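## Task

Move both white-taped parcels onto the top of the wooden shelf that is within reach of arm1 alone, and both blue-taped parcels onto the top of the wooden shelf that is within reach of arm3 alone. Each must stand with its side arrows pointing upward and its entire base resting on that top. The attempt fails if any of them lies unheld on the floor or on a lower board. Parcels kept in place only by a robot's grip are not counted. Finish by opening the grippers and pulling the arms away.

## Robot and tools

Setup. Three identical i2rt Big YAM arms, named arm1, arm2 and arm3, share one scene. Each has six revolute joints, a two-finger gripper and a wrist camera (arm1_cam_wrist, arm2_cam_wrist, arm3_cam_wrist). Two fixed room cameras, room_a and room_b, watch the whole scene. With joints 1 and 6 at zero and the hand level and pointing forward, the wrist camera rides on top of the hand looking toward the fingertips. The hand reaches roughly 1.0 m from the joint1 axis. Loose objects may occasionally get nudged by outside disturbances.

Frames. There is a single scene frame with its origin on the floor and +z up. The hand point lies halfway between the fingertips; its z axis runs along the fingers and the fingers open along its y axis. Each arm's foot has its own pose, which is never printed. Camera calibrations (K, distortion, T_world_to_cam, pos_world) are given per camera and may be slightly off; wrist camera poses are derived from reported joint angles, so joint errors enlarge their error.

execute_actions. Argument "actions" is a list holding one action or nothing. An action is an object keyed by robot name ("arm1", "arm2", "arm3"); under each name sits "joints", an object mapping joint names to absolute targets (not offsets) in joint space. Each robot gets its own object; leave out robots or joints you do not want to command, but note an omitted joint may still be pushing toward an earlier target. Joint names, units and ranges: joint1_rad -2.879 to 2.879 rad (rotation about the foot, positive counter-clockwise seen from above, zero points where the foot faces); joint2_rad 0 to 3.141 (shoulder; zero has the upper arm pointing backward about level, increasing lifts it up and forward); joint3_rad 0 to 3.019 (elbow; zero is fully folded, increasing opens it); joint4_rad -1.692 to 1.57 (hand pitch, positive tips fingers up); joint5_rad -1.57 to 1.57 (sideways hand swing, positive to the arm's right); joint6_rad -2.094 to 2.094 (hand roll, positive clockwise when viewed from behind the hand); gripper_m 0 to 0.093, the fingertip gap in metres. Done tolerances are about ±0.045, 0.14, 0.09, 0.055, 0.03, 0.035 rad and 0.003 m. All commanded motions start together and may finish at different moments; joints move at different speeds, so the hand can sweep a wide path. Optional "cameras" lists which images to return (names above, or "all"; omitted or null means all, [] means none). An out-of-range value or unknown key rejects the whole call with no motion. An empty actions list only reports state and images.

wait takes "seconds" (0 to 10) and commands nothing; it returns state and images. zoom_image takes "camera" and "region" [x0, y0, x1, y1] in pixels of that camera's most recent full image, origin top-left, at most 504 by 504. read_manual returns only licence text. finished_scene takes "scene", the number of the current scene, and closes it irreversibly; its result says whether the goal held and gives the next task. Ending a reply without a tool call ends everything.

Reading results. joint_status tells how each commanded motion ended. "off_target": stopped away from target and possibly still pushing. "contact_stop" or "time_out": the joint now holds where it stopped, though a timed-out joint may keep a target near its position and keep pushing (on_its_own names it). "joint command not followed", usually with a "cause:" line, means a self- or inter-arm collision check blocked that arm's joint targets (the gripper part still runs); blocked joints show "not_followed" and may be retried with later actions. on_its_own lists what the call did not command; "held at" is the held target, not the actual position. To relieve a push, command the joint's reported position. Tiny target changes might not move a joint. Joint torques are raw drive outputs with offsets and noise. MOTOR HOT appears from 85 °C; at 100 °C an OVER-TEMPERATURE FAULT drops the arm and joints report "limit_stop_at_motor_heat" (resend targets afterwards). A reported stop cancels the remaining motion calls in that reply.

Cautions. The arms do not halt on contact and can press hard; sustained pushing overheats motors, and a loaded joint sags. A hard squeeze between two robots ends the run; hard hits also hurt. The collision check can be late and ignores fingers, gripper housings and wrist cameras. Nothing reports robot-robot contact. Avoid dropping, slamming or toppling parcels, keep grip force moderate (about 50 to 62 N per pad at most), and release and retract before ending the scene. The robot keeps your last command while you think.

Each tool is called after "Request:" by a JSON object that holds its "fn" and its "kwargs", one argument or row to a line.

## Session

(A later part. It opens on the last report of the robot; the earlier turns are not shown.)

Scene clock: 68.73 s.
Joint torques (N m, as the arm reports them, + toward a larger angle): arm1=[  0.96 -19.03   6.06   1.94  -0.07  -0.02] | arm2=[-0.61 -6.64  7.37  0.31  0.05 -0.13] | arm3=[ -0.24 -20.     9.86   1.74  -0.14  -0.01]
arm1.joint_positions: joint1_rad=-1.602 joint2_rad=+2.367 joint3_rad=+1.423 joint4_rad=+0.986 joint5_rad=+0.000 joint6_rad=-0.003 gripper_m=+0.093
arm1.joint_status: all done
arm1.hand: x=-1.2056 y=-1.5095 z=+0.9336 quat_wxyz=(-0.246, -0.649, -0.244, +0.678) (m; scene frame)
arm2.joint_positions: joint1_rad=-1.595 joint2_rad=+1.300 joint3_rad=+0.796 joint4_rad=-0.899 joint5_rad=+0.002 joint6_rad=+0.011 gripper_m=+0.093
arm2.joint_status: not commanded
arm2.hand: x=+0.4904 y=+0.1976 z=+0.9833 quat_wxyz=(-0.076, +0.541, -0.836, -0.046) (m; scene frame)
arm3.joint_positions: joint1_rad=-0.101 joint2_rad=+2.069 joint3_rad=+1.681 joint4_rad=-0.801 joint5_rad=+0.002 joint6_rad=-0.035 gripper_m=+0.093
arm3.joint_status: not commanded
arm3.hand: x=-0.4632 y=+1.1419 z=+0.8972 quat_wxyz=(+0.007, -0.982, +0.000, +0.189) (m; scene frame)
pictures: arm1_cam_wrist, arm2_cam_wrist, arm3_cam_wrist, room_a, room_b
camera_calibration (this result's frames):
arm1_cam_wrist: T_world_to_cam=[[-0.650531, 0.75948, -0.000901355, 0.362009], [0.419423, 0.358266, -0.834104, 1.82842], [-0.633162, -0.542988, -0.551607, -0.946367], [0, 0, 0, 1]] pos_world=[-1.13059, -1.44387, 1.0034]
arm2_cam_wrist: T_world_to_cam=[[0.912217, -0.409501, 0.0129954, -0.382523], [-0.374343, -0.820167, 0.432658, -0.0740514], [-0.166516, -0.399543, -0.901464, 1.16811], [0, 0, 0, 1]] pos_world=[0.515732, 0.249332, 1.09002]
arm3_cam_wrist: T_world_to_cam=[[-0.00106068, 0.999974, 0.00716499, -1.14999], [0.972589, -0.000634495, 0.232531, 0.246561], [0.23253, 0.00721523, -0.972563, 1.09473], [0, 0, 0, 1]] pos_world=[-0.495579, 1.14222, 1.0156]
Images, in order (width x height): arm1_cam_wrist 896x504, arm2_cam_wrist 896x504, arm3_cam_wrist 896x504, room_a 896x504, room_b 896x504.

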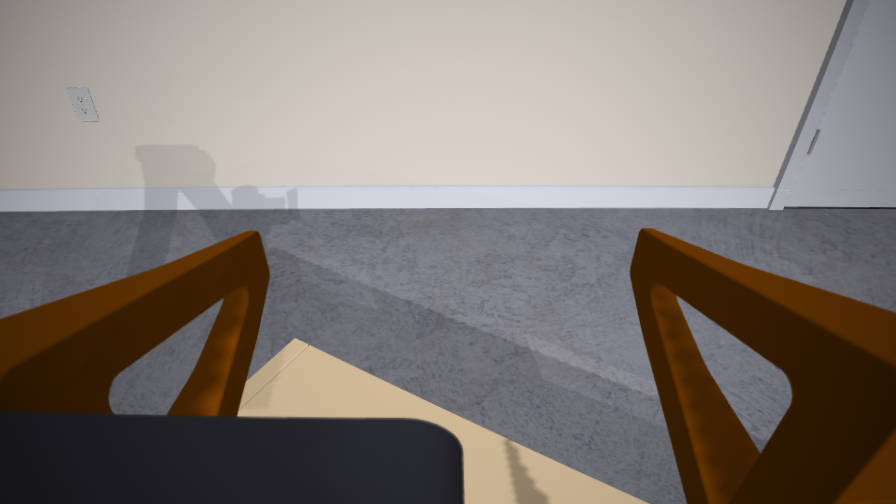

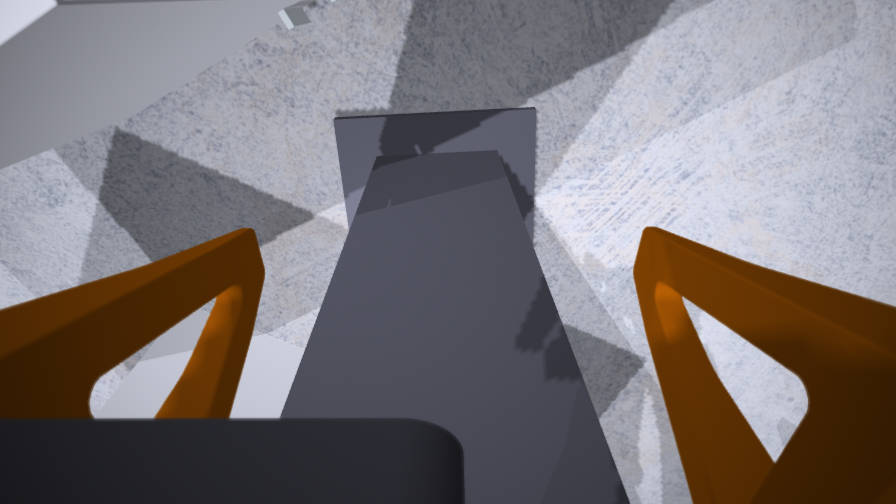

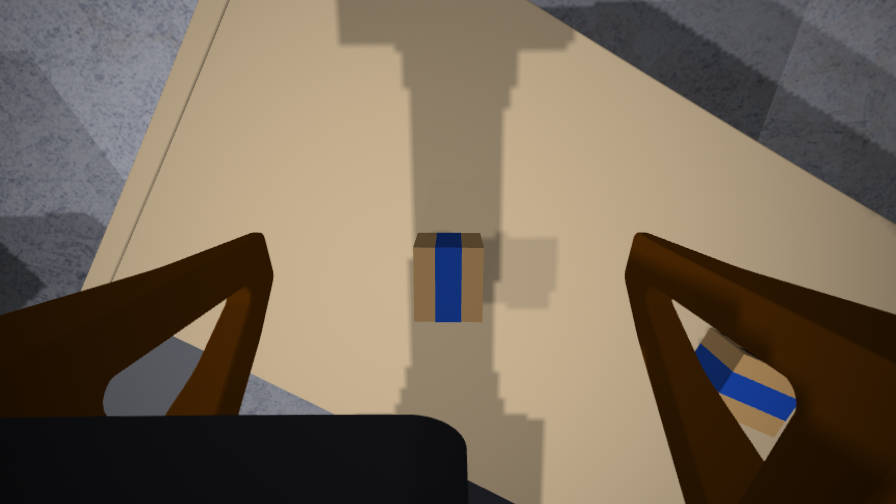

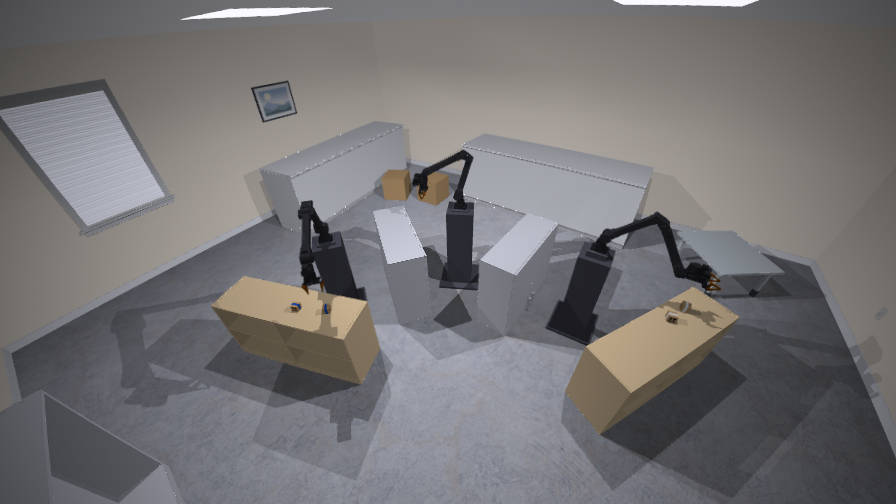

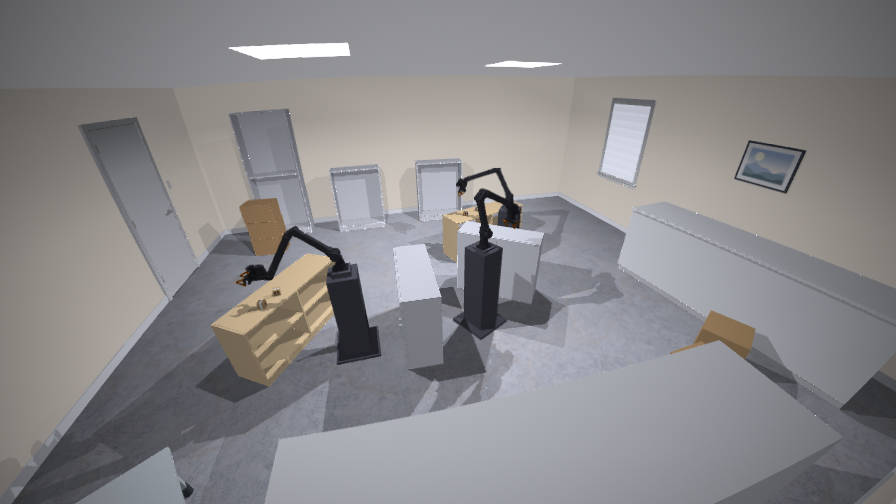

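Request:
{"fn": "zoom_image", "kwargs": {
  "camera": "room_a",
  "region": [270, 285, 350, 330]
}}

Request:
{"fn": "zoom_image", "kwargs": {
  "camera": "room_b",
  "region": [235, 275, 305, 320]
}}

Request:
{"fn": "zoom_image", "kwargs": {
  "camera": "room_b",
  "region": [445, 195, 505, 230]
}}

Region (270, 285, 350, 330) of room_a's 896x504 image, scaled by 6.300, with more detail than that image has; it fills the top 284 rows of this view, and the rest is white.

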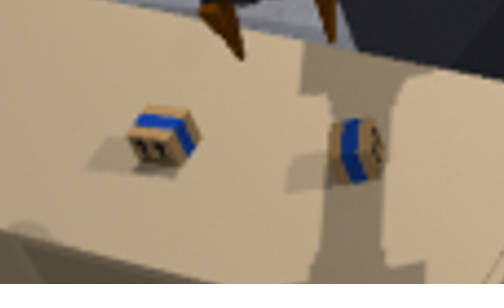

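Region (235, 275, 305, 320) of room_b's 896x504 image, scaled by 7.200, with more detail than that image has; it fills the top 324 rows of this view, and the rest is white.

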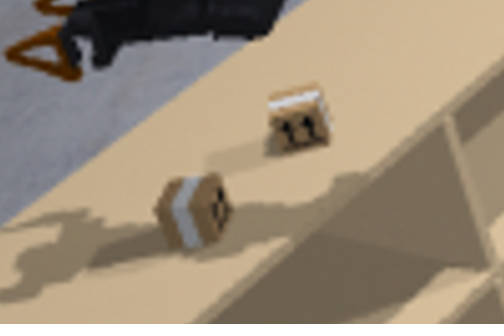

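Region (445, 195, 505, 230) of room_b's 896x504 image, scaled by 8.400, with more detail than that image has; it fills the top 294 rows of this view, and the rest is white.

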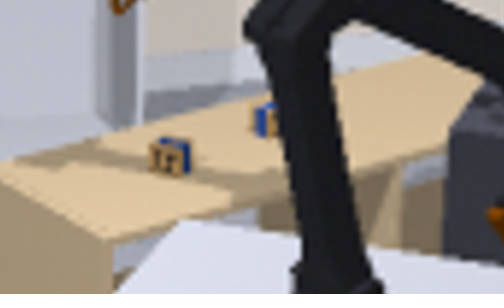

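All four parcels are upright on their shelves and the arms are clear.

Request:
{"fn": "finished_scene", "kwargs": {
  "scene": 2
}}

The scene is finished: the task was done.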